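# Seat matching bit in fastener head, return others to holder

## Task

Pick the driver bit that fits the fastener sunk in the block's hole, set it into that fastener's head, make sure every remaining bit is back in its holder, then release everything. It only counts if it stays that way with the robot not holding it, and nothing the robot touches at the end may settle by more than about a fingernail's width once left alone.

## Robot and tools

ROBOT. There are two arms, left_arm and right_arm. Each has seven joints (waist, shoulder, upper arm roll, elbow, forearm roll, wrist pitch, wrist roll) and a two-finger gripper. The fingers point along the gripper's +z axis and close along its y axis.

FRAME. One world frame for both arms: origin on the table surface midway between the arms, +x out over the table, +z up, and left_arm sits on the +y side. The arm names do not tell you image left or right. Results report each gripper's end_effector_position (metres) and end_effector_quat_wxyz. That point lies between the pads when closed; fingertips stick out about 19 mm past it when closed and 6 mm when fully open. Closing pushes the tips roughly 13 mm further out, so keep that clearance above surfaces. Reported positions can be somewhat wrong, worse at long reach.

execute_actions. Argument actions is a list holding zero or one item; optional pictures (true/false) toggles camera images (default: included).
- Empty list: no command, just returns the state.
- Move: {"rows": [...], "steps": n}. rows holds 1 to 15 rows; steps is 1 to 15 (default 15), each step 1/30 s. Row k is used on step k; if steps outnumber rows, the final row repeats.
- Wait: {"steps": n} with no rows, n up to 300. It sends nothing and returns once n steps have passed since the previous result, with your reply time counted in.
A refused call does nothing.

ROW LAYOUT. One list of exactly 18 numbers, each in [-1, 1], always covering both arms: left_arm's 7 joint values, left gripper position, left gripper speed, then the same 9 for right_arm.
Joint values are offsets, not poses. Each is measured from that arm's joint angles in the most recent result that printed them; before any such result in the scene, and for a second or later call inside one reply, they are measured from where the arm stands when the action begins. They are not added row to row. Scale: 1.0 equals 0.9985 rad for waist, shoulder, upper arm roll and elbow, and 0.8765 rad for forearm roll, wrist pitch and wrist roll. All-zero joint values are not a pause: they pull the arm back to the reference angles.
Joint ranges in rad, column order: waist ±69.115, shoulder ±2.250, upper arm roll ±69.115, elbow ±2.580, forearm roll ±69.115, wrist pitch ±2.100, wrist roll ±69.115. Asking more than 0.013 rad beyond an end gets the call refused; the true end may sit up to 0.013 rad either way of the listed one, and overshooting targets are clipped to it, reported as "joint sent to its limit" (possibly about an earlier action). No such line does not prove there is room left.

GRIPPER NUMBERS. position is an absolute opening command: +1 fully open (85 mm), 0 about 41 mm, pads touch near -0.8, -1 closes until blocked. speed sets opening/closing rate: about 20 mm/s at -1, 85 at 0, 150 at +1. Grip force is not commanded; a full close gives roughly 190–235 N per pad, more on wide items. For a firm grip hold position at -1. For a gentle grip, open first, then command slightly below the object's width; each extra millimetre squeezes harder. To release, command wider than the object. A change must be at least 0.01 to register. To leave a gripper alone, resend its previous two numbers; a 0 is a real command. Fingers may re-close by themselves (never past the requested position) if the object yields, force drops, or the object slips away.

MOTION. Joints are speed- and acceleration-limited and coordinated so they finish together; reversing makes them stop together. Each step the target may lead the measured angle by at most 0.304 rad (first four joints) or 0.266 rad (last three), and targets implying more than 70 mm of hand travel are scaled back. After big moves the arm may still be short of target. Between calls the arms keep heading to the last row's target until they barely move or a step is HELD; after that only a new action moves them further.

RESULT LINES. State line: left_arm pose | right_arm pose. Joint positions and Joint velocities: one block per arm (rad, rad/s). position_measured_pct ≈ 50 − 50 × finger position, so 0 is fully open; stopping short of the command below about 90 means something is held or blocking, around 90 or above means pads met on nothing or on something tiny (weaker hold). "joint command not followed": a clearance check altered joint targets; the rest of the row still ran. HELD: steps where your row was partly or wholly not sent. TORQUE FAULT: a joint hit its load limit (waist, shoulder, upper arm roll, elbow 50.2 N m; forearm roll, wrist pitch, wrist roll 31.6 N m, held weight included); that arm halts 10 s and drops the rest of the call. MOTOR HOT appears from 60 °C; at 75 °C an OVER-TEMPERATURE FAULT makes that arm brake weakly and sag until cooled. Holding loads, even while you think, heats motors.

zoom_image. Arguments camera (cam_high, cam_low, cam_left_wrist, cam_right_wrist) and region [x0, y0, x1, y1] in pixels of that camera's latest image, origin top-left, at most 504 by 504. All cameras are 672x504. Calibration (pinhole plus radial distortion, OpenCV style, world-to-camera transforms) is given; fixed cameras may be off by a couple of degrees and millimetres, and wrist camera poses come from joint readings.

finished_scene. Argument scene (integer, the current scene number). Irreversible; the result says whether the goal was met and the next task. Answering without any tool call ends the run.

AVOID. Knocking or placing anything off the table, dropping or slamming parts, hard hits or heavy pushing, and arms colliding or pressing on each other. Held parts or loose items may occasionally get a brief external nudge. Smooth, economical motion is preferred.

Each tool is called after "Request:" by a JSON object that holds its "name" and its "arguments".

## Session

Request:
{"name": "execute_actions", "arguments": {"actions": []}}

Scene clock: 0.00 s of 5270.00 s.
left_arm: end_effector_position=(+0.0839, +0.5652, +0.3304) position_measured_pct=0.0 end_effector_quat_wxyz=(-0.239, +0.021, +0.965, +0.102) | right_arm: end_effector_position=(+0.6109, -0.7698, +0.3496) position_measured_pct=0.0 end_effector_quat_wxyz=(-0.014, +0.881, +0.367, +0.299)
Joint positions: left_arm=[-1.324 -0.089  0.265  1.994 -0.491  1.406  0.773] | right_arm=[ 0.659  1.049  0.179  0.171 -0.746  1.696 -0.097]
Joint velocities: left_arm=[-0.     0.    -0.    -0.002  0.     0.    -0.   ] | right_arm=[ 0.     0.001  0.002 -0.     0.001  0.001 -0.002]
Motor temperatures (°C, as the motors report them): left_arm=[33 31 30 31 37 39 35] | right_arm=[28 34 29 32 40 39 39]
camera_calibration (this result's frames):
cam_left_wrist: T_world_to_cam=[[0.0885827, 0.978333, 0.187128, -0.617423], [0.866845, 0.016822, -0.498294, 0.146379], [-0.490645, 0.206352, -0.846573, 0.349129], [0, 0, 0, 1]] pos_world=[0.0991039, 0.52954, 0.484041]
cam_right_wrist: T_world_to_cam=[[0.691947, -0.697774, 0.185258, -1.02308], [-0.545935, -0.673638, -0.498163, 0.0443381], [0.472402, 0.243564, -0.847061, 0.348334], [0, 0, 0, 1]] pos_world=[0.567567, -0.76885, 0.506682]

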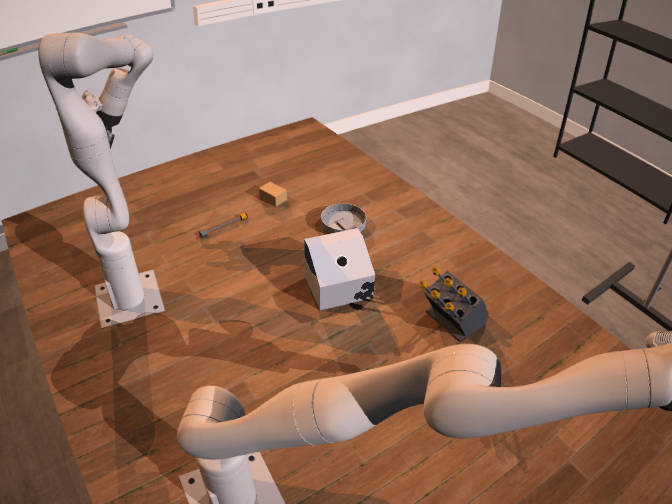

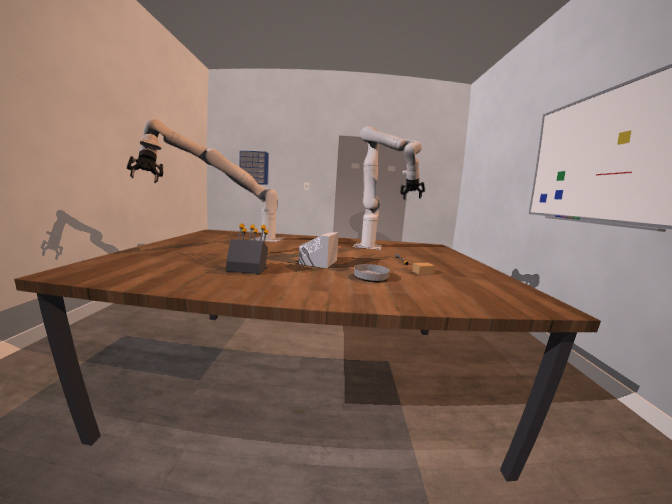

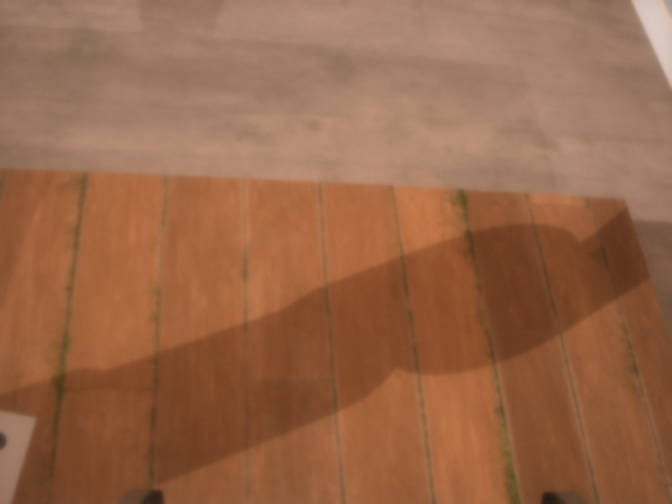

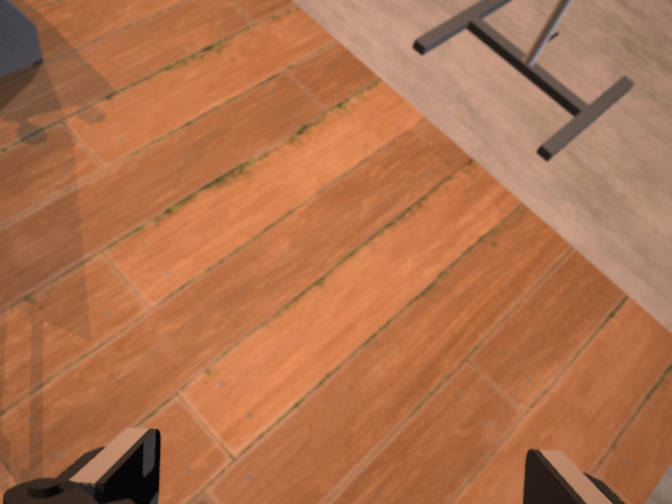

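Request:
{"name": "zoom_image", "arguments": {"camera": "cam_high", "region": [295, 200, 495, 360]}}

Region (295, 200, 495, 360) of cam_high's 672x504 image, scaled by 2.520, with more detail than that image has; it fills the top 403 rows of this view, and the rest is white.

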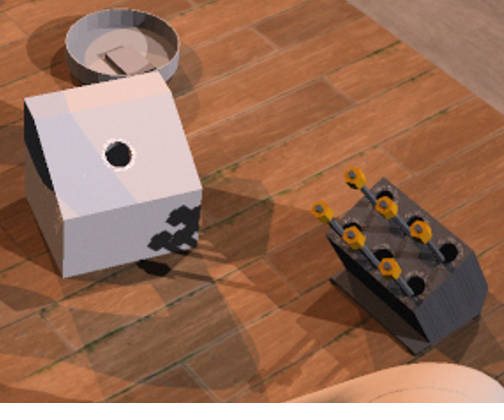

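Request:
{"name": "execute_actions", "arguments": {"actions": [{"rows":[[0,0,0,0,0,0,0,1,0,-0.7,-0.539,-0.179,0.7,0.1175,-0.595,-1,1,0]],"steps":15}], "pictures": false}}

Request:
{"name": "execute_actions", "arguments": {"actions": [{"steps":40}], "pictures": false}}

Request:
{"name": "execute_actions", "arguments": {"actions": [{"rows":[[0,0,0,0,0,0,0,1,0,-0.563,0,0,0.836,0,-0.596,-1,1,0]],"steps":15}], "pictures": false}}

Request:
{"name": "execute_actions", "arguments": {"actions": [{"steps":50}]}}

Scene clock: 7.00 s of 5270.00 s.
left_arm: end_effector_position=(+0.0839, +0.5652, +0.3304) position_measured_pct=0.0 end_effector_quat_wxyz=(-0.239, +0.021, +0.965, +0.102) | right_arm: end_effector_position=(+0.6917, -0.6234, +0.4468) position_measured_pct=0.0 end_effector_quat_wxyz=(-0.018, +0.864, +0.351, +0.361)
Joint positions: left_arm=[-1.324 -0.089  0.265  1.994 -0.491  1.406  0.773] | right_arm=[ 0.442  0.833  0.083  0.387 -0.69   1.509 -0.284]
Joint velocities: left_arm=[ 0.    -0.    -0.     0.001 -0.    -0.     0.   ] | right_arm=[-0.497 -0.494 -0.151  0.494  0.085 -0.433 -0.433]
Motor temperatures (°C, as the motors report them): left_arm=[33 31 30 31 37 39 35] | right_arm=[28 35 29 32 40 39 39]
Steps of this call (steps 1 to 90: nothing new was sent; then 3.50 s passed at rest; steps 91 to 105: all 15 steps of this action). Readings (joint positions | what the end effector reports):
91: left_arm=[-1.324 -0.089 0.265 1.994 -0.491 1.406 0.773] | right_arm=[0.657 1.047 0.179 0.172 -0.746 1.695 -0.098] | left_arm position_measured_pct=0.0 | right_arm position_measured_pct=0.0
92: left_arm=[-1.324 -0.089 0.265 1.994 -0.491 1.406 0.773] | right_arm=[0.651 1.041 0.177 0.179 -0.743 1.690 -0.102] | left_arm position_measured_pct=0.0 | right_arm position_measured_pct=0.0
94: left_arm=[-1.324 -0.089 0.265 1.994 -0.491 1.406 0.773] | right_arm=[0.624 1.014 0.163 0.208 -0.733 1.667 -0.125] | left_arm position_measured_pct=0.0 | right_arm position_measured_pct=0.0
98: left_arm=[-1.324 -0.089 0.265 1.994 -0.491 1.406 0.773] | right_arm=[0.557 0.947 0.127 0.273 -0.715 1.609 -0.183] | left_arm position_measured_pct=0.0 | right_arm position_measured_pct=0.0
105: the state above

Scene clock: 8.33 s of 5270.00 s.
left_arm: end_effector_position=(+0.0839, +0.5652, +0.3304) position_measured_pct=0.0 end_effector_quat_wxyz=(-0.239, +0.021, +0.965, +0.102) | right_arm: end_effector_position=(+0.6996, -0.2698, +0.5082) position_measured_pct=0.0 end_effector_quat_wxyz=(-0.203, +0.888, +0.194, +0.365)
Joint positions: left_arm=[-1.324 -0.089  0.265  1.994 -0.491  1.406  0.773] | right_arm=[-0.04   0.511  0.     0.87  -0.643  1.174 -0.974]
Joint velocities: left_arm=[-0.001 -0.002  0.    -0.    -0.    -0.     0.   ] | right_arm=[-0.002 -0.    -0.002  0.001  0.     0.    -0.001]
Motor temperatures (°C, as the motors report them): left_arm=[33 31 30 31 37 39 35] | right_arm=[28 35 29 32 40 39 39]
Steps of this call (steps 1 to 40: the robot went on to your last target). Readings (joint positions | what the end effector reports):
1: left_arm=[-1.324 -0.089 0.265 1.994 -0.491 1.406 0.773] | right_arm=[0.426 0.817 0.079 0.403 -0.687 1.494 -0.298] | left_arm position_measured_pct=0.0 | right_arm position_measured_pct=0.0
2: left_arm=[-1.324 -0.089 0.265 1.994 -0.491 1.406 0.773] | right_arm=[0.409 0.800 0.074 0.420 -0.685 1.480 -0.313] | left_arm position_measured_pct=0.0 | right_arm position_measured_pct=0.0
4: left_arm=[-1.324 -0.089 0.265 1.994 -0.491 1.406 0.773] | right_arm=[0.375 0.767 0.065 0.453 -0.680 1.450 -0.342] | left_arm position_measured_pct=0.0 | right_arm position_measured_pct=0.0
8: left_arm=[-1.324 -0.089 0.265 1.994 -0.491 1.406 0.773] | right_arm=[0.304 0.709 0.051 0.524 -0.672 1.389 -0.404] | left_arm position_measured_pct=0.0 | right_arm position_measured_pct=0.0
40: the state above

Scene clock: 8.83 s of 5270.00 s.
left_arm: end_effector_position=(+0.0839, +0.5652, +0.3304) position_measured_pct=0.0 end_effector_quat_wxyz=(-0.239, +0.021, +0.965, +0.102) | right_arm: end_effector_position=(+0.6707, -0.1177, +0.4197) position_measured_pct=0.0 end_effector_quat_wxyz=(-0.268, +0.907, +0.142, +0.292)
Joint positions: left_arm=[-1.324 -0.089  0.265  1.994 -0.491  1.406  0.773] | right_arm=[-0.295  0.51   0.001  1.119 -0.643  0.955 -1.192]
Joint velocities: left_arm=[ 0.     0.001  0.    -0.001  0.     0.     0.   ] | right_arm=[-0.583  0.005 -0.001  0.583 -0.    -0.513 -0.509]
Motor temperatures (°C, as the motors report them): left_arm=[33 31 30 31 37 39 35] | right_arm=[28 35 29 32 40 39 39]
Steps of this call (steps 1 to 15: all 15 steps of this action). Readings (joint positions | what the end effector reports):
1: left_arm=[-1.324 -0.089 0.265 1.994 -0.491 1.406 0.773] | right_arm=[-0.042 0.511 0.001 0.871 -0.643 1.173 -0.974] | left_arm position_measured_pct=0.0 | right_arm position_measured_pct=0.0
2: left_arm=[-1.324 -0.089 0.265 1.994 -0.491 1.406 0.773] | right_arm=[-0.048 0.510 0.002 0.876 -0.643 1.168 -0.979] | left_arm position_measured_pct=0.0 | right_arm position_measured_pct=0.0
4: left_arm=[-1.324 -0.089 0.265 1.994 -0.491 1.406 0.773] | right_arm=[-0.078 0.508 0.004 0.903 -0.642 1.145 -1.002] | left_arm position_measured_pct=0.0 | right_arm position_measured_pct=0.0
8: left_arm=[-1.324 -0.089 0.265 1.994 -0.491 1.406 0.773] | right_arm=[-0.159 0.509 0.001 0.983 -0.643 1.075 -1.073] | left_arm position_measured_pct=0.0 | right_arm position_measured_pct=0.0
15: the state above

Scene clock: 10.50 s of 5270.00 s.
left_arm: end_effector_position=(+0.0839, +0.5652, +0.3304) position_measured_pct=0.0 end_effector_quat_wxyz=(-0.239, +0.021, +0.965, +0.102) | right_arm: end_effector_position=(+0.4762, -0.0196, +0.1933) position_measured_pct=0.0 end_effector_quat_wxyz=(-0.256, +0.957, -0.133, +0.039)
Joint positions: left_arm=[-1.324 -0.089  0.265  1.994 -0.491  1.406  0.773] | right_arm=[-0.602  0.511  0.     1.705 -0.643  0.652 -1.85 ]
Joint velocities: left_arm=[-0.    -0.001 -0.     0.001 -0.    -0.    -0.   ] | right_arm=[-0.001 -0.001  0.001  0.     0.001 -0.    -0.001]
Motor temperatures (°C, as the motors report them): left_arm=[33 31 30 31 37 39 35] | right_arm=[28 35 29 32 40 39 39]
Steps of this call (steps 1 to 45: the robot went on to your last target; steps 46 to 50: nothing new was sent). Readings (joint positions | what the end effector reports):
1: left_arm=[-1.324 -0.089 0.265 1.994 -0.491 1.406 0.773] | right_arm=[-0.314 0.510 0.001 1.139 -0.643 0.938 -1.209] | left_arm position_measured_pct=0.0 | right_arm position_measured_pct=0.0
2: left_arm=[-1.324 -0.089 0.265 1.994 -0.491 1.406 0.773] | right_arm=[-0.334 0.510 0.001 1.158 -0.643 0.920 -1.226] | left_arm position_measured_pct=0.0 | right_arm position_measured_pct=0.0
4: left_arm=[-1.324 -0.089 0.265 1.994 -0.491 1.406 0.773] | right_arm=[-0.371 0.510 0.000 1.199 -0.643 0.885 -1.262] | left_arm position_measured_pct=0.0 | right_arm position_measured_pct=0.0
8: left_arm=[-1.324 -0.089 0.265 1.994 -0.491 1.406 0.773] | right_arm=[-0.436 0.511 -0.000 1.286 -0.643 0.818 -1.339] | left_arm position_measured_pct=0.0 | right_arm position_measured_pct=0.0
50: the state above
All arms were judged still, so your last target was given up. Only a new action makes them travel on or press farther. Fingers that are still opening or closing keep moving.
camera_calibration (this result's frames):
cam_left_wrist: T_world_to_cam=[[0.0885836, 0.978333, 0.187129, -0.617424], [0.866846, 0.0168212, -0.498293, 0.146378], [-0.490644, 0.206353, -0.846574, 0.349129], [0, 0, 0, 1]] pos_world=[0.0991045, 0.529541, 0.484041]
cam_right_wrist: T_world_to_cam=[[-0.196165, -0.825572, -0.529103, 0.181018], [-0.973933, 0.226718, 0.00733082, 0.522061], [0.113905, 0.516749, -0.848526, 0.273239], [0, 0, 0, 1]] pos_world=[0.512839, -0.110113, 0.3238]

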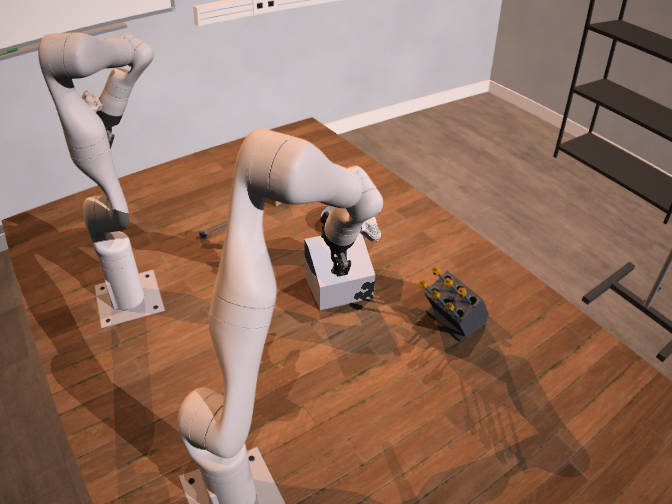

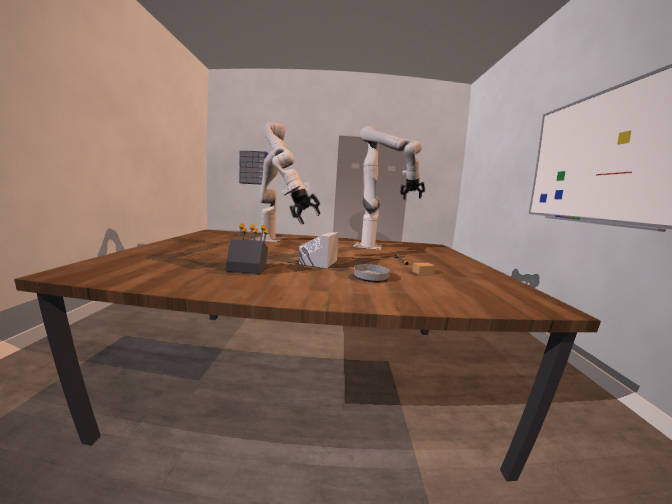

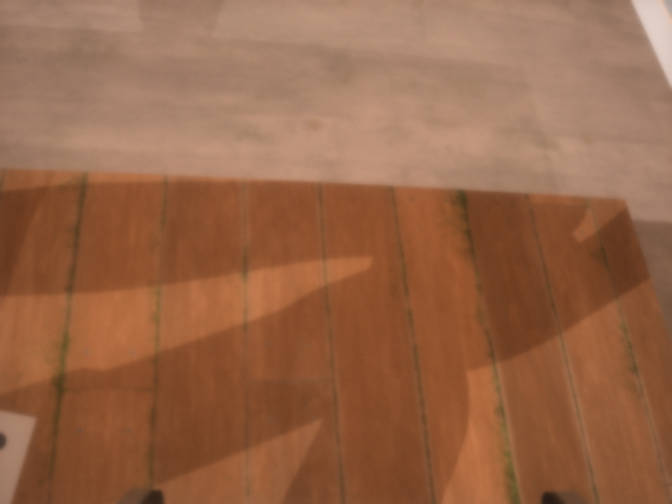

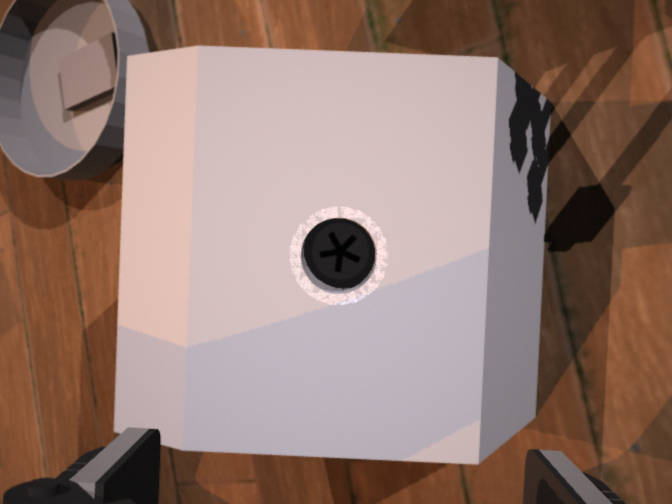

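Request:
{"name": "zoom_image", "arguments": {"camera": "cam_right_wrist", "region": [290, 205, 390, 305]}}

Region (290, 205, 390, 305) of cam_right_wrist's 672x504 image, scaled by 5.040.

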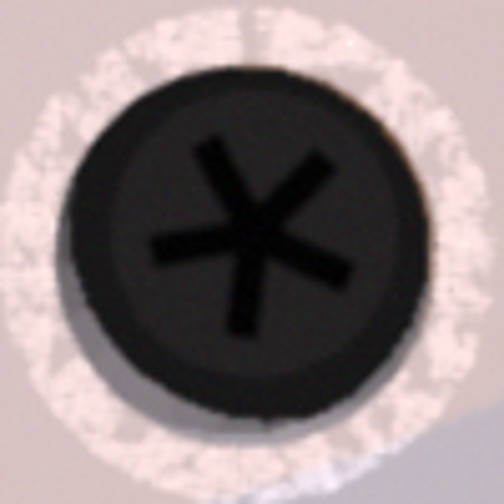

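Request:
{"name": "execute_actions", "arguments": {"actions": [{"rows":[[0,0,0,0,0,0,0,1,0,0.135,-0.061,0,0,1,-0.233,-0.414,-0.1,0]],"steps":15}], "pictures": false}}

Request:
{"name": "execute_actions", "arguments": {"actions": [{"steps":20}], "pictures": false}}

Request:
{"name": "execute_actions", "arguments": {"actions": [{"rows":[[0,0,0,0,0,0,0,1,0,0,0,0,0.069,0.175,0,0,-0.1,0]],"steps":15}]}}

Request:
{"name": "zoom_image", "arguments": {"camera": "cam_right_wrist", "region": [190, 150, 490, 400]}}

Scene clock: 22.13 s of 5270.00 s.
left_arm: end_effector_position=(+0.0839, +0.5652, +0.3304) position_measured_pct=0.0 end_effector_quat_wxyz=(-0.239, +0.021, +0.965, +0.102) | right_arm: end_effector_position=(+0.5799, -0.1510, +0.2196) position_measured_pct=36.9 end_effector_quat_wxyz=(-0.167, +0.946, -0.191, +0.201)
Joint positions: left_arm=[-1.324 -0.089  0.265  1.994 -0.491  1.406  0.773] | right_arm=[-0.479  0.455  0.001  1.704 -0.17   0.463 -2.181]
Joint velocities: left_arm=[ 0.    -0.001 -0.     0.002 -0.    -0.    -0.   ] | right_arm=[ 0.084 -0.039 -0.002  0.001  1.215 -0.128 -0.269]
Motor temperatures (°C, as the motors report them): left_arm=[33 31 30 31 37 39 35] | right_arm=[28 35 29 32 40 39 39]
Steps of this call (steps 1 to 90: nothing new was sent; then 8.13 s passed at rest; steps 91 to 105: all 15 steps of this action). Readings (joint positions | what the end effector reports):
91: left_arm=[-1.324 -0.089 0.265 1.994 -0.491 1.406 0.773] | right_arm=[-0.601 0.510 -0.000 1.705 -0.642 0.651 -1.852] | left_arm position_measured_pct=0.0 | right_arm position_measured_pct=0.0
92: left_arm=[-1.324 -0.089 0.265 1.994 -0.491 1.406 0.773] | right_arm=[-0.595 0.507 -0.002 1.705 -0.633 0.644 -1.861] | left_arm position_measured_pct=0.0 | right_arm position_measured_pct=0.4
94: left_arm=[-1.324 -0.089 0.265 1.994 -0.491 1.406 0.773] | right_arm=[-0.568 0.496 -0.004 1.706 -0.584 0.607 -1.910] | left_arm position_measured_pct=0.0 | right_arm position_measured_pct=4.8
98: left_arm=[-1.324 -0.089 0.265 1.994 -0.491 1.406 0.773] | right_arm=[-0.522 0.474 0.000 1.705 -0.452 0.532 -2.038] | left_arm position_measured_pct=0.0 | right_arm position_measured_pct=15.9
105: the state above

Scene clock: 22.80 s of 5270.00 s.
left_arm: end_effector_position=(+0.0839, +0.5652, +0.3304) position_measured_pct=0.0 end_effector_quat_wxyz=(-0.239, +0.021, +0.965, +0.102) | right_arm: end_effector_position=(+0.6050, -0.2073, +0.2265) position_measured_pct=54.8 end_effector_quat_wxyz=(-0.056, +0.959, -0.061, +0.270)
Joint positions: left_arm=[-1.324 -0.089  0.265  1.994 -0.491  1.406  0.773] | right_arm=[-0.468  0.45   0.     1.705  0.233  0.448 -2.213]
Joint velocities: left_arm=[ 0.001 -0.001 -0.    -0.002 -0.     0.     0.   ] | right_arm=[ 0.    -0.001  0.     0.     0.001 -0.001 -0.002]
Motor temperatures (°C, as the motors report them): left_arm=[33 31 30 31 37 39 35] | right_arm=[28 35 29 32 40 39 39]
Steps of this call (steps 1 to 20: the robot went on to your last target). Readings (joint positions | what the end effector reports):
1: left_arm=[-1.324 -0.089 0.265 1.994 -0.491 1.406 0.773] | right_arm=[-0.477 0.454 0.001 1.704 -0.130 0.459 -2.189] | left_arm position_measured_pct=0.0 | right_arm position_measured_pct=40.1
2: left_arm=[-1.324 -0.089 0.265 1.994 -0.491 1.406 0.773] | right_arm=[-0.475 0.453 0.001 1.704 -0.089 0.457 -2.195] | left_arm position_measured_pct=0.0 | right_arm position_measured_pct=42.9
4: left_arm=[-1.324 -0.089 0.265 1.994 -0.491 1.406 0.773] | right_arm=[-0.472 0.452 0.001 1.705 -0.008 0.453 -2.203] | left_arm position_measured_pct=0.0 | right_arm position_measured_pct=48.8
8: left_arm=[-1.324 -0.089 0.265 1.994 -0.491 1.406 0.773] | right_arm=[-0.469 0.450 0.000 1.705 0.153 0.449 -2.211] | left_arm position_measured_pct=0.0 | right_arm position_measured_pct=54.4
20: the state above

Scene clock: 23.30 s of 5270.00 s.
left_arm: end_effector_position=(+0.0839, +0.5652, +0.3304) position_measured_pct=0.0 end_effector_quat_wxyz=(-0.239, +0.021, +0.965, +0.102) | right_arm: end_effector_position=(+0.5857, -0.2348, +0.2033) position_measured_pct=54.8 end_effector_quat_wxyz=(+0.000, +0.966, +0.000, +0.259)
Joint positions: left_arm=[-1.324 -0.089  0.265  1.994 -0.491  1.406  0.773] | right_arm=[-0.468  0.45   0.     1.773  0.387  0.448 -2.213]
Joint velocities: left_arm=[-0.     0.001 -0.     0.001  0.     0.    -0.   ] | right_arm=[ 0.002 -0.001  0.001  0.002  0.004  0.     0.001]
Motor temperatures (°C, as the motors report them): left_arm=[33 31 30 31 37 39 35] | right_arm=[28 35 29 32 40 39 39]
Steps of this call (steps 1 to 15: all 15 steps of this action). Readings (joint positions | what the end effector reports):
1: left_arm=[-1.324 -0.089 0.265 1.994 -0.491 1.406 0.773] | right_arm=[-0.468 0.450 0.000 1.705 0.235 0.448 -2.213] | left_arm position_measured_pct=0.0 | right_arm position_measured_pct=54.8
2: left_arm=[-1.324 -0.089 0.265 1.994 -0.491 1.406 0.773] | right_arm=[-0.468 0.449 -0.000 1.710 0.244 0.447 -2.213] | left_arm position_measured_pct=0.0 | right_arm position_measured_pct=54.8
4: left_arm=[-1.324 -0.089 0.265 1.994 -0.491 1.406 0.773] | right_arm=[-0.468 0.449 -0.000 1.732 0.294 0.447 -2.213] | left_arm position_measured_pct=0.0 | right_arm position_measured_pct=54.8
8: left_arm=[-1.324 -0.089 0.265 1.994 -0.491 1.406 0.773] | right_arm=[-0.467 0.450 0.001 1.770 0.379 0.448 -2.213] | left_arm position_measured_pct=0.0 | right_arm position_measured_pct=54.8
15: the state above
camera_calibration (this result's frames):
cam_left_wrist: T_world_to_cam=[[0.0885847, 0.978333, 0.18713, -0.617426], [0.866846, 0.0168206, -0.498292, 0.146378], [-0.490643, 0.206354, -0.846574, 0.349128], [0, 0, 0, 1]] pos_world=[0.099105, 0.529542, 0.484041]
cam_right_wrist: T_world_to_cam=[[0.0477654, -0.998788, -0.0118528, -0.258545], [-0.883157, -0.0366859, -0.467641, 0.658964], [0.46664, 0.0328049, -0.883839, 0.0674341], [0, 0, 0, 1]] pos_world=[0.56285, -0.236269, 0.364695]

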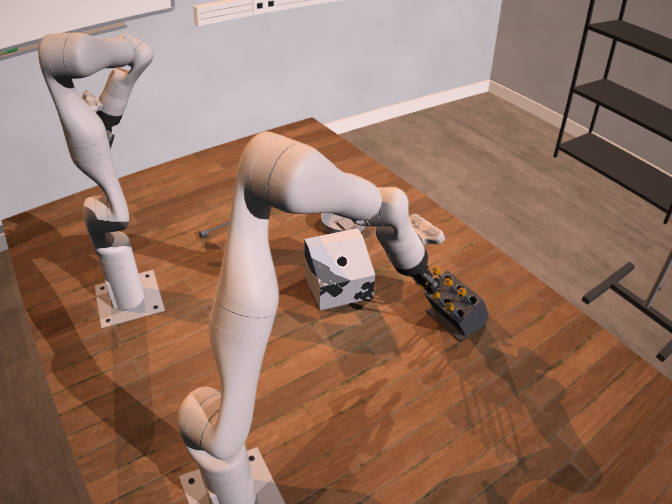

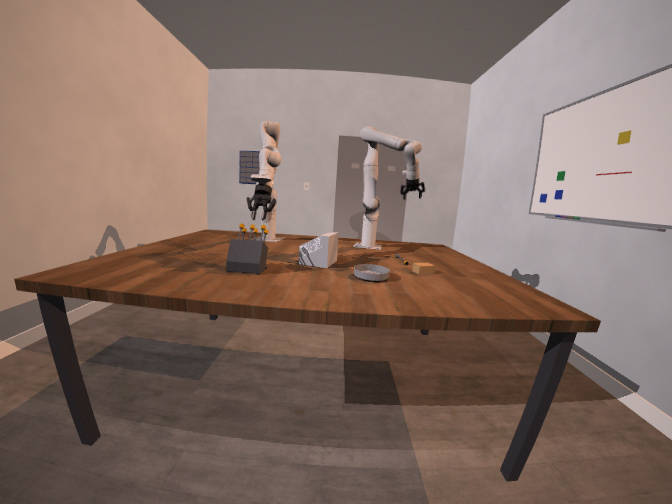

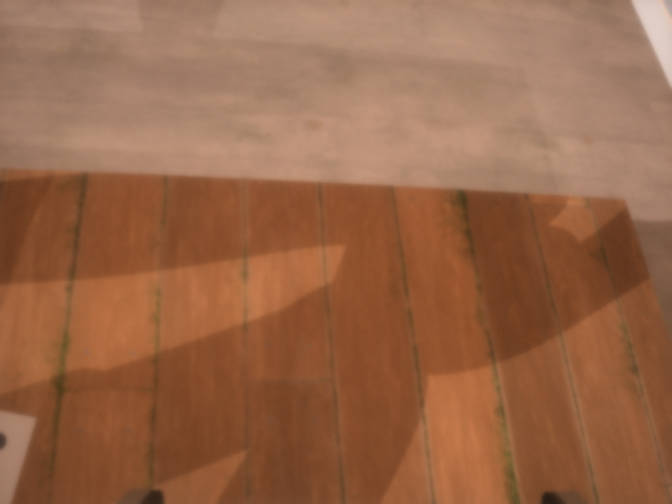

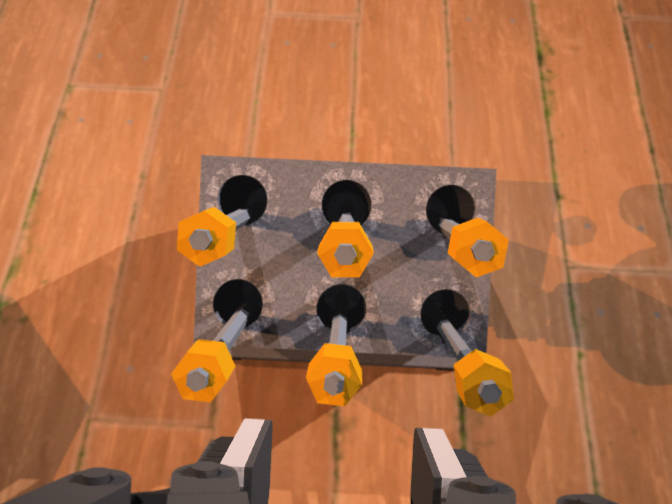

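Region (190, 150, 490, 400) of cam_right_wrist's 672x504 image, scaled by 1.680.

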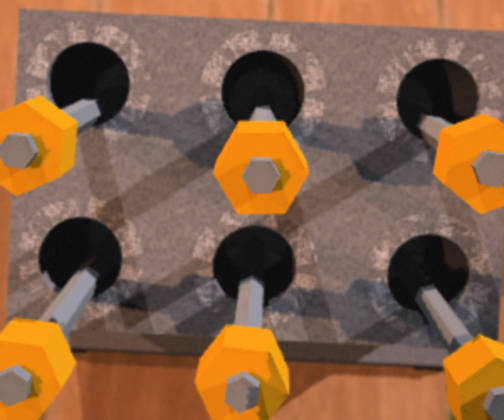

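Request:
{"name": "execute_actions", "arguments": {"actions": [{"rows":[[0,0,0,0,0,0,0,1,0,-0.0213,-0.0177,0,0.0557,0.2485,-0.102,-0.258,-0.1,0]],"steps":15}], "pictures": false}}

Request:
{"name": "execute_actions", "arguments": {"actions": [{"rows":[[0,0,0,0,0,0,0,1,0,0.0303,0.185,0,-0.0516,0.2923,-0.1311,-0.2808,-0.1,0]],"steps":15}], "pictures": false}}

Request:
{"name": "execute_actions", "arguments": {"actions": [{"steps":10}]}}

Request:
{"name": "execute_actions", "arguments": {"actions": [{"rows":[[0,0,0,0,0,0,0,1,0,0,0,0,0,0,0,0,-0.7,0]],"steps":13}], "pictures": false}}

Request:
{"name": "execute_actions", "arguments": {"actions": [{"rows":[[0,0,0,0,0,0,0,1,0,-0.0145,-0.0931,0,0.032,-0.1622,0.0574,0.1563,-0.7,0],[0,0,0,0,0,0,0,1,0,-0.0145,-0.0931,0,0.032,-0.1622,0.0574,0.1563,-0.7,0],[0,0,0,0,0,0,0,1,0,-0.0145,-0.0931,0,0.032,-0.1622,0.0574,0.1563,-0.7,0],[0,0,0,0,0,0,0,1,0,-0.0145,-0.0931,0,0.032,-0.1622,0.0574,0.1563,-0.7,0],[0,0,0,0,0,0,0,1,0,-0.0145,-0.0931,0,0.032,-0.1622,0.0574,0.1563,-0.7,0],[0,0,0,0,0,0,0,1,0,-0.0145,-0.0931,0,0.032,-0.1622,0.0574,0.1563,-0.7,0],[0,0,0,0,0,0,0,1,0,-0.0145,-0.0931,0,0.032,-0.1622,0.0574,0.1563,-0.7,0],[0,0,0,0,0,0,0,1,0,-0.0303,-0.185,0,0.0516,-0.2923,0.1311,0.2808,-0.7,0]],"steps":15}], "pictures": false}}

Request:
{"name": "execute_actions", "arguments": {"actions": [{"steps":12}]}}

Request:
{"name": "zoom_image", "arguments": {"camera": "cam_right_wrist", "region": [300, 315, 400, 415]}}

Scene clock: 42.97 s of 5270.00 s.
left_arm: end_effector_position=(+0.0839, +0.5652, +0.3304) position_measured_pct=0.0 end_effector_quat_wxyz=(-0.239, +0.021, +0.965, +0.102) | right_arm: end_effector_position=(+0.5929, -0.2311, +0.2117) position_measured_pct=54.8 end_effector_quat_wxyz=(+0.000, +0.954, -0.000, +0.301)
Joint positions: left_arm=[-1.324 -0.089  0.265  1.994 -0.491  1.406  0.773] | right_arm=[-0.488  0.433  0.     1.829  0.604  0.358 -2.439]
Joint velocities: left_arm=[-0.    -0.001  0.    -0.001 -0.    -0.    -0.   ] | right_arm=[-0.004 -0.    -0.     0.003  0.003 -0.003 -0.005]
Motor temperatures (°C, as the motors report them): left_arm=[33 31 30 31 37 39 35] | right_arm=[28 35 29 32 40 39 39]
Steps of this call (steps 1 to 15: the robot went on to your last target; steps 16 to 90: nothing new was sent; then 16.17 s passed at rest; steps 91 to 105: all 15 steps of this action). Readings (joint positions | what the end effector reports):
91: left_arm=[-1.324 -0.089 0.265 1.994 -0.491 1.406 0.773] | right_arm=[-0.468 0.450 0.000 1.774 0.388 0.447 -2.215] | left_arm position_measured_pct=0.0 | right_arm position_measured_pct=54.8
92: left_arm=[-1.324 -0.089 0.265 1.994 -0.491 1.406 0.773] | right_arm=[-0.469 0.449 0.000 1.777 0.397 0.443 -2.224] | left_arm position_measured_pct=0.0 | right_arm position_measured_pct=54.8
94: left_arm=[-1.324 -0.089 0.265 1.994 -0.491 1.406 0.773] | right_arm=[-0.475 0.444 0.001 1.790 0.446 0.423 -2.275] | left_arm position_measured_pct=0.0 | right_arm position_measured_pct=54.8
98: left_arm=[-1.324 -0.089 0.265 1.994 -0.491 1.406 0.773] | right_arm=[-0.486 0.435 0.000 1.822 0.577 0.370 -2.411] | left_arm position_measured_pct=0.0 | right_arm position_measured_pct=54.8
105: the state above

Scene clock: 43.47 s of 5270.00 s.
left_arm: end_effector_position=(+0.0839, +0.5652, +0.3304) position_measured_pct=0.0 end_effector_quat_wxyz=(-0.239, +0.021, +0.965, +0.102) | right_arm: end_effector_position=(+0.6330, -0.2304, +0.1445) position_measured_pct=54.8 end_effector_quat_wxyz=(-0.000, +0.953, -0.000, +0.302)
Joint positions: left_arm=[-1.324 -0.089  0.265  1.994 -0.491  1.406  0.773] | right_arm=[-0.459  0.614  0.     1.778  0.86   0.244 -2.685]
Joint velocities: left_arm=[-0.     0.002  0.    -0.001  0.     0.     0.   ] | right_arm=[ 0.005  0.03   0.    -0.007  0.005 -0.003 -0.008]
Motor temperatures (°C, as the motors report them): left_arm=[33 31 30 31 37 39 35] | right_arm=[28 35 29 32 40 39 39]
Steps of this call (steps 1 to 15: all 15 steps of this action). Readings (joint positions | what the end effector reports):
1: left_arm=[-1.324 -0.089 0.265 1.994 -0.491 1.406 0.773] | right_arm=[-0.488 0.434 0.000 1.828 0.605 0.358 -2.440] | left_arm position_measured_pct=0.0 | right_arm position_measured_pct=54.8
2: left_arm=[-1.324 -0.089 0.265 1.994 -0.491 1.406 0.773] | right_arm=[-0.486 0.440 -0.000 1.826 0.612 0.354 -2.447] | left_arm position_measured_pct=0.0 | right_arm position_measured_pct=54.8
4: left_arm=[-1.324 -0.089 0.265 1.994 -0.491 1.406 0.773] | right_arm=[-0.480 0.470 -0.000 1.817 0.649 0.338 -2.482] | left_arm position_measured_pct=0.0 | right_arm position_measured_pct=54.8
8: left_arm=[-1.324 -0.089 0.265 1.994 -0.491 1.406 0.773] | right_arm=[-0.466 0.568 0.000 1.791 0.788 0.276 -2.616] | left_arm position_measured_pct=0.0 | right_arm position_measured_pct=54.8
15: the state above

Scene clock: 43.80 s of 5270.00 s.
left_arm: end_effector_position=(+0.0839, +0.5652, +0.3304) position_measured_pct=0.0 end_effector_quat_wxyz=(-0.239, +0.021, +0.965, +0.102) | right_arm: end_effector_position=(+0.6329, -0.2309, +0.1426) position_measured_pct=54.8 end_effector_quat_wxyz=(+0.000, +0.954, -0.000, +0.301)
Joint positions: left_arm=[-1.324 -0.089  0.265  1.994 -0.491  1.406  0.773] | right_arm=[-0.458  0.617  0.     1.777  0.86   0.244 -2.685]
Joint velocities: left_arm=[-0.     0.001  0.    -0.    -0.     0.     0.   ] | right_arm=[-0.002  0.    -0.001 -0.    -0.    -0.    -0.002]
Motor temperatures (°C, as the motors report them): left_arm=[33 31 30 31 37 39 35] | right_arm=[28 35 29 32 40 39 39]
Steps of this call (steps 1 to 10: the robot went on to your last target). Readings (joint positions | what the end effector reports):
1: left_arm=[-1.324 -0.089 0.265 1.994 -0.491 1.406 0.773] | right_arm=[-0.459 0.615 0.000 1.778 0.860 0.244 -2.685] | left_arm position_measured_pct=0.0 | right_arm position_measured_pct=54.8
2: left_arm=[-1.324 -0.089 0.265 1.994 -0.491 1.406 0.773] | right_arm=[-0.459 0.615 0.000 1.778 0.860 0.244 -2.685] | left_arm position_measured_pct=0.0 | right_arm position_measured_pct=54.8
4: left_arm=[-1.324 -0.089 0.265 1.994 -0.491 1.406 0.773] | right_arm=[-0.458 0.616 0.000 1.777 0.860 0.244 -2.685] | left_arm position_measured_pct=0.0 | right_arm position_measured_pct=54.8
8: left_arm=[-1.324 -0.089 0.265 1.994 -0.491 1.406 0.773] | right_arm=[-0.458 0.617 0.000 1.777 0.860 0.244 -2.685] | left_arm position_measured_pct=0.0 | right_arm position_measured_pct=54.8
10: the state above
camera_calibration (this result's frames):
cam_left_wrist: T_world_to_cam=[[0.0885856, 0.978333, 0.187131, -0.617427], [0.866847, 0.01682, -0.498291, 0.146377], [-0.490642, 0.206355, -0.846574, 0.349128], [0, 0, 0, 1]] pos_world=[0.0991056, 0.529542, 0.484041]
cam_right_wrist: T_world_to_cam=[[0.0474888, -0.998842, -0.00775654, -0.258136], [-0.838884, -0.035666, -0.54314, 0.655392], [0.542235, 0.0322999, -0.839606, -0.0626969], [0, 0, 0, 1]] pos_world=[0.596053, -0.232436, 0.301327]

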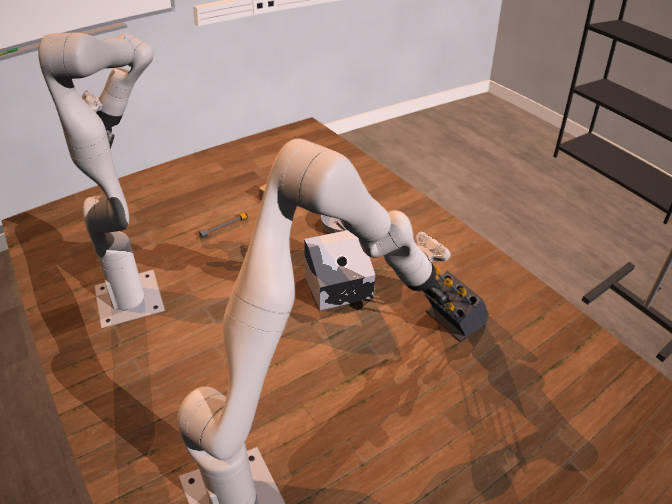

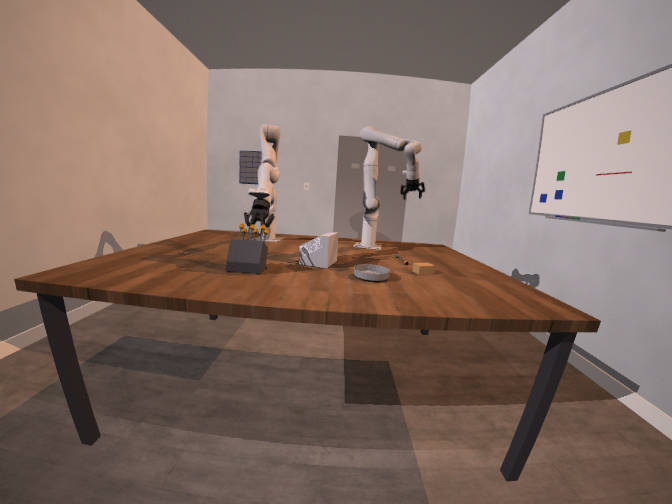

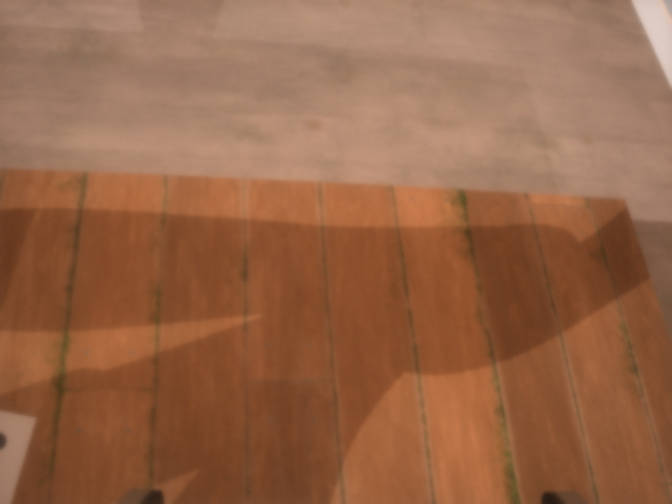

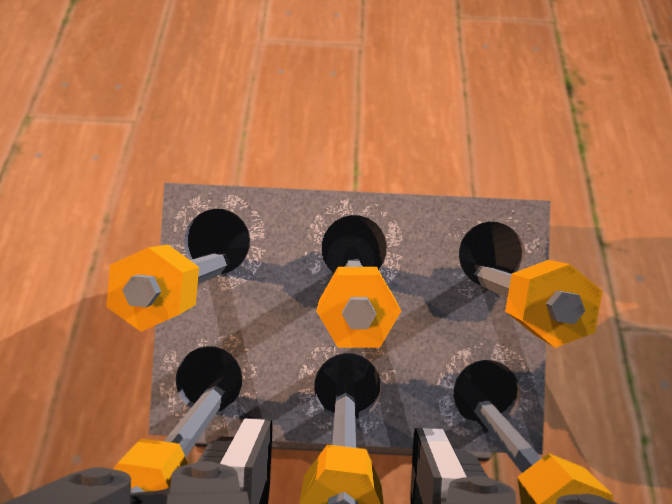

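Scene clock: 44.23 s of 5270.00 s.
left_arm: end_effector_position=(+0.0839, +0.5652, +0.3304) position_measured_pct=0.0 end_effector_quat_wxyz=(-0.239, +0.021, +0.965, +0.102) | right_arm: end_effector_position=(+0.6329, -0.2310, +0.1429) position_measured_pct=77.0 end_effector_quat_wxyz=(+0.000, +0.954, -0.001, +0.301)
Joint positions: left_arm=[-1.324 -0.089  0.265  1.994 -0.491  1.406  0.773] | right_arm=[-0.458  0.617  0.     1.777  0.86   0.244 -2.685]
Joint velocities: left_arm=[-0.    -0.002 -0.     0.     0.    -0.    -0.   ] | right_arm=[ 0.001 -0.001 -0.001  0.001 -0.     0.     0.001]
Motor temperatures (°C, as the motors report them): left_arm=[33 31 30 31 37 39 35] | right_arm=[28 35 29 32 40 39 39]
Steps of this call (steps 1 to 13: all 13 steps of this action). Readings (joint positions | what the end effector reports):
1: left_arm=[-1.324 -0.089 0.265 1.994 -0.491 1.406 0.773] | right_arm=[-0.458 0.617 0.000 1.777 0.860 0.244 -2.685] | left_arm position_measured_pct=0.0 | right_arm position_measured_pct=54.8
2: left_arm=[-1.324 -0.089 0.265 1.994 -0.491 1.406 0.773] | right_arm=[-0.458 0.617 0.000 1.777 0.860 0.244 -2.685] | left_arm position_measured_pct=0.0 | right_arm position_measured_pct=55.6
4: left_arm=[-1.324 -0.089 0.265 1.994 -0.491 1.406 0.773] | right_arm=[-0.458 0.617 0.000 1.777 0.860 0.244 -2.685] | left_arm position_measured_pct=0.0 | right_arm position_measured_pct=59.5
8: left_arm=[-1.324 -0.089 0.265 1.994 -0.491 1.406 0.773] | right_arm=[-0.458 0.617 0.000 1.777 0.860 0.244 -2.685] | left_arm position_measured_pct=0.0 | right_arm position_measured_pct=71.0
13: the state above

Scene clock: 44.73 s of 5270.00 s.
left_arm: end_effector_position=(+0.0839, +0.5652, +0.3304) position_measured_pct=0.0 end_effector_quat_wxyz=(-0.239, +0.021, +0.965, +0.102) | right_arm: end_effector_position=(+0.5944, -0.2313, +0.2089) position_measured_pct=77.0 end_effector_quat_wxyz=(+0.001, +0.954, -0.001, +0.300)
Joint positions: left_arm=[-1.324 -0.089  0.265  1.994 -0.491  1.406  0.773] | right_arm=[-0.487  0.44   0.     1.827  0.61   0.355 -2.445]
Joint velocities: left_arm=[ 0.     0.    -0.     0.001  0.     0.     0.   ] | right_arm=[-0.013 -0.096  0.002  0.024 -0.15   0.085  0.144]
Motor temperatures (°C, as the motors report them): left_arm=[33 31 30 31 37 39 35] | right_arm=[28 35 29 32 40 39 39]
Steps of this call (steps 1 to 15: all 15 steps of this action). Readings (joint positions | what the end effector reports):
1: left_arm=[-1.324 -0.089 0.265 1.994 -0.491 1.406 0.773] | right_arm=[-0.458 0.615 0.000 1.778 0.859 0.244 -2.684] | left_arm position_measured_pct=0.0 | right_arm position_measured_pct=77.0
2: left_arm=[-1.324 -0.089 0.265 1.994 -0.491 1.406 0.773] | right_arm=[-0.460 0.609 0.000 1.780 0.852 0.247 -2.677] | left_arm position_measured_pct=0.0 | right_arm position_measured_pct=77.0
4: left_arm=[-1.324 -0.089 0.265 1.994 -0.491 1.406 0.773] | right_arm=[-0.464 0.580 0.000 1.790 0.812 0.262 -2.638] | left_arm position_measured_pct=0.0 | right_arm position_measured_pct=77.0
8: left_arm=[-1.324 -0.089 0.265 1.994 -0.491 1.406 0.773] | right_arm=[-0.472 0.530 0.000 1.807 0.727 0.291 -2.557] | left_arm position_measured_pct=0.0 | right_arm position_measured_pct=77.0
15: the state above

Scene clock: 45.13 s of 5270.00 s.
left_arm: end_effector_position=(+0.0839, +0.5652, +0.3304) position_measured_pct=0.0 end_effector_quat_wxyz=(-0.239, +0.021, +0.965, +0.102) | right_arm: end_effector_position=(+0.5928, -0.2312, +0.2120) position_measured_pct=77.0 end_effector_quat_wxyz=(+0.000, +0.954, -0.000, +0.301)
Joint positions: left_arm=[-1.324 -0.089  0.265  1.994 -0.491  1.406  0.773] | right_arm=[-0.488  0.432  0.     1.829  0.604  0.359 -2.439]
Joint velocities: left_arm=[ 0.     0.001 -0.    -0.001  0.     0.     0.   ] | right_arm=[ 0.001 -0.001  0.001  0.    -0.     0.     0.001]
Motor temperatures (°C, as the motors report them): left_arm=[33 31 30 31 37 39 35] | right_arm=[28 35 29 32 40 39 39]
Steps of this call (steps 1 to 12: the robot went on to your last target). Readings (joint positions | what the end effector reports):
1: left_arm=[-1.324 -0.089 0.265 1.994 -0.491 1.406 0.773] | right_arm=[-0.487 0.438 0.000 1.828 0.607 0.356 -2.442] | left_arm position_measured_pct=0.0 | right_arm position_measured_pct=77.0
2: left_arm=[-1.324 -0.089 0.265 1.994 -0.491 1.406 0.773] | right_arm=[-0.488 0.437 0.000 1.828 0.606 0.357 -2.441] | left_arm position_measured_pct=0.0 | right_arm position_measured_pct=77.0
4: left_arm=[-1.324 -0.089 0.265 1.994 -0.491 1.406 0.773] | right_arm=[-0.488 0.434 0.000 1.828 0.605 0.358 -2.440] | left_arm position_measured_pct=0.0 | right_arm position_measured_pct=77.0
8: left_arm=[-1.324 -0.089 0.265 1.994 -0.491 1.406 0.773] | right_arm=[-0.488 0.433 0.000 1.829 0.604 0.359 -2.439] | left_arm position_measured_pct=0.0 | right_arm position_measured_pct=77.0
12: the state above
camera_calibration (this result's frames):
cam_left_wrist: T_world_to_cam=[[0.0885869, 0.978332, 0.187132, -0.617428], [0.866847, 0.0168191, -0.49829, 0.146377], [-0.490641, 0.206357, -0.846575, 0.349127], [0, 0, 0, 1]] pos_world=[0.0991061, 0.529543, 0.484041]
cam_right_wrist: T_world_to_cam=[[0.0473888, -0.998848, -0.00751207, -0.255917], [-0.838912, -0.0357165, -0.543093, 0.659467], [0.5422, 0.0320385, -0.839639, 0.0173073], [0, 0, 0, 1]] pos_world=[0.555978, -0.232623, 0.370761]

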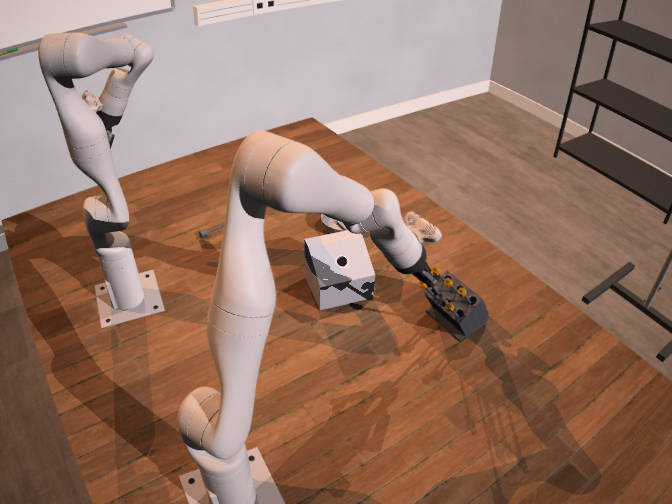

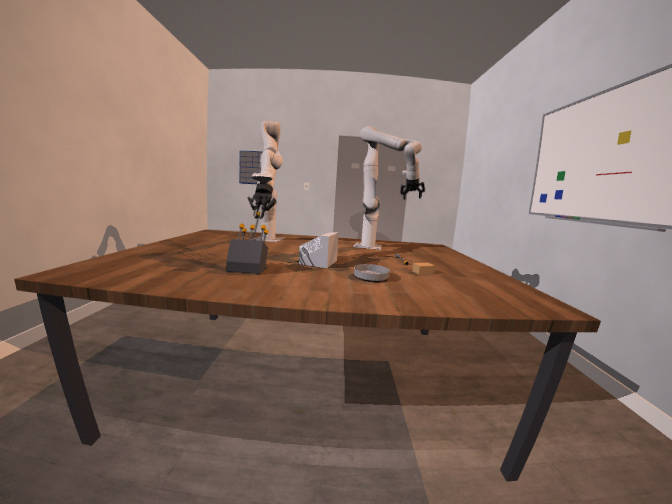

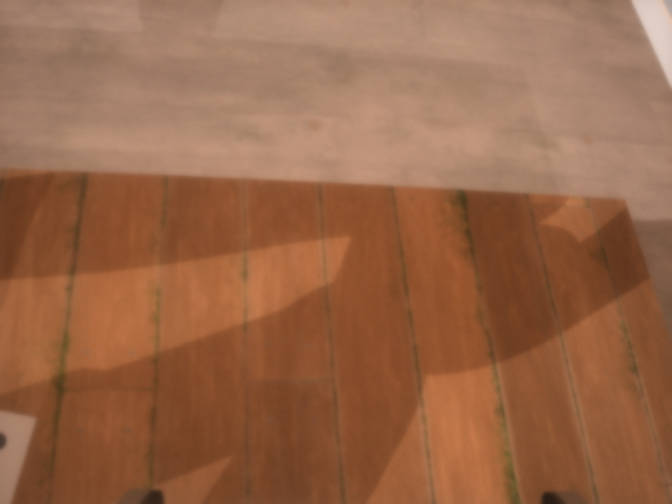

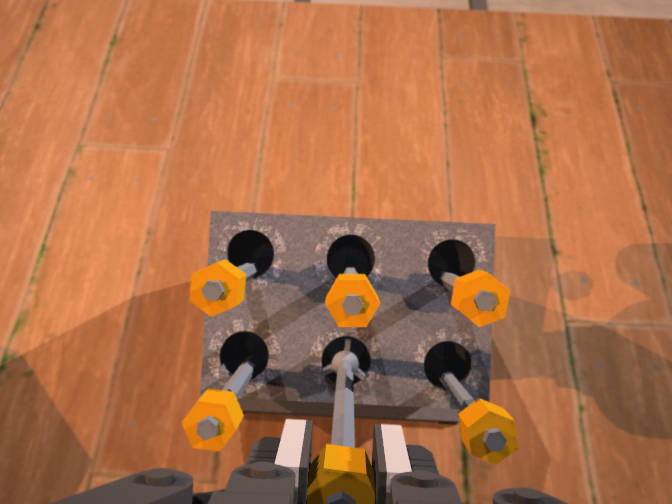

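Region (300, 315, 400, 415) of cam_right_wrist's 672x504 image, scaled by 5.040.

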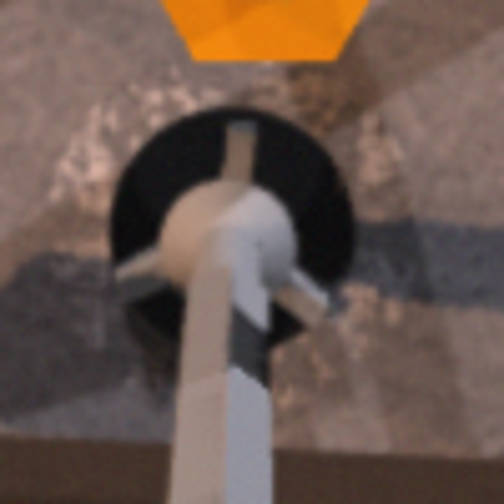

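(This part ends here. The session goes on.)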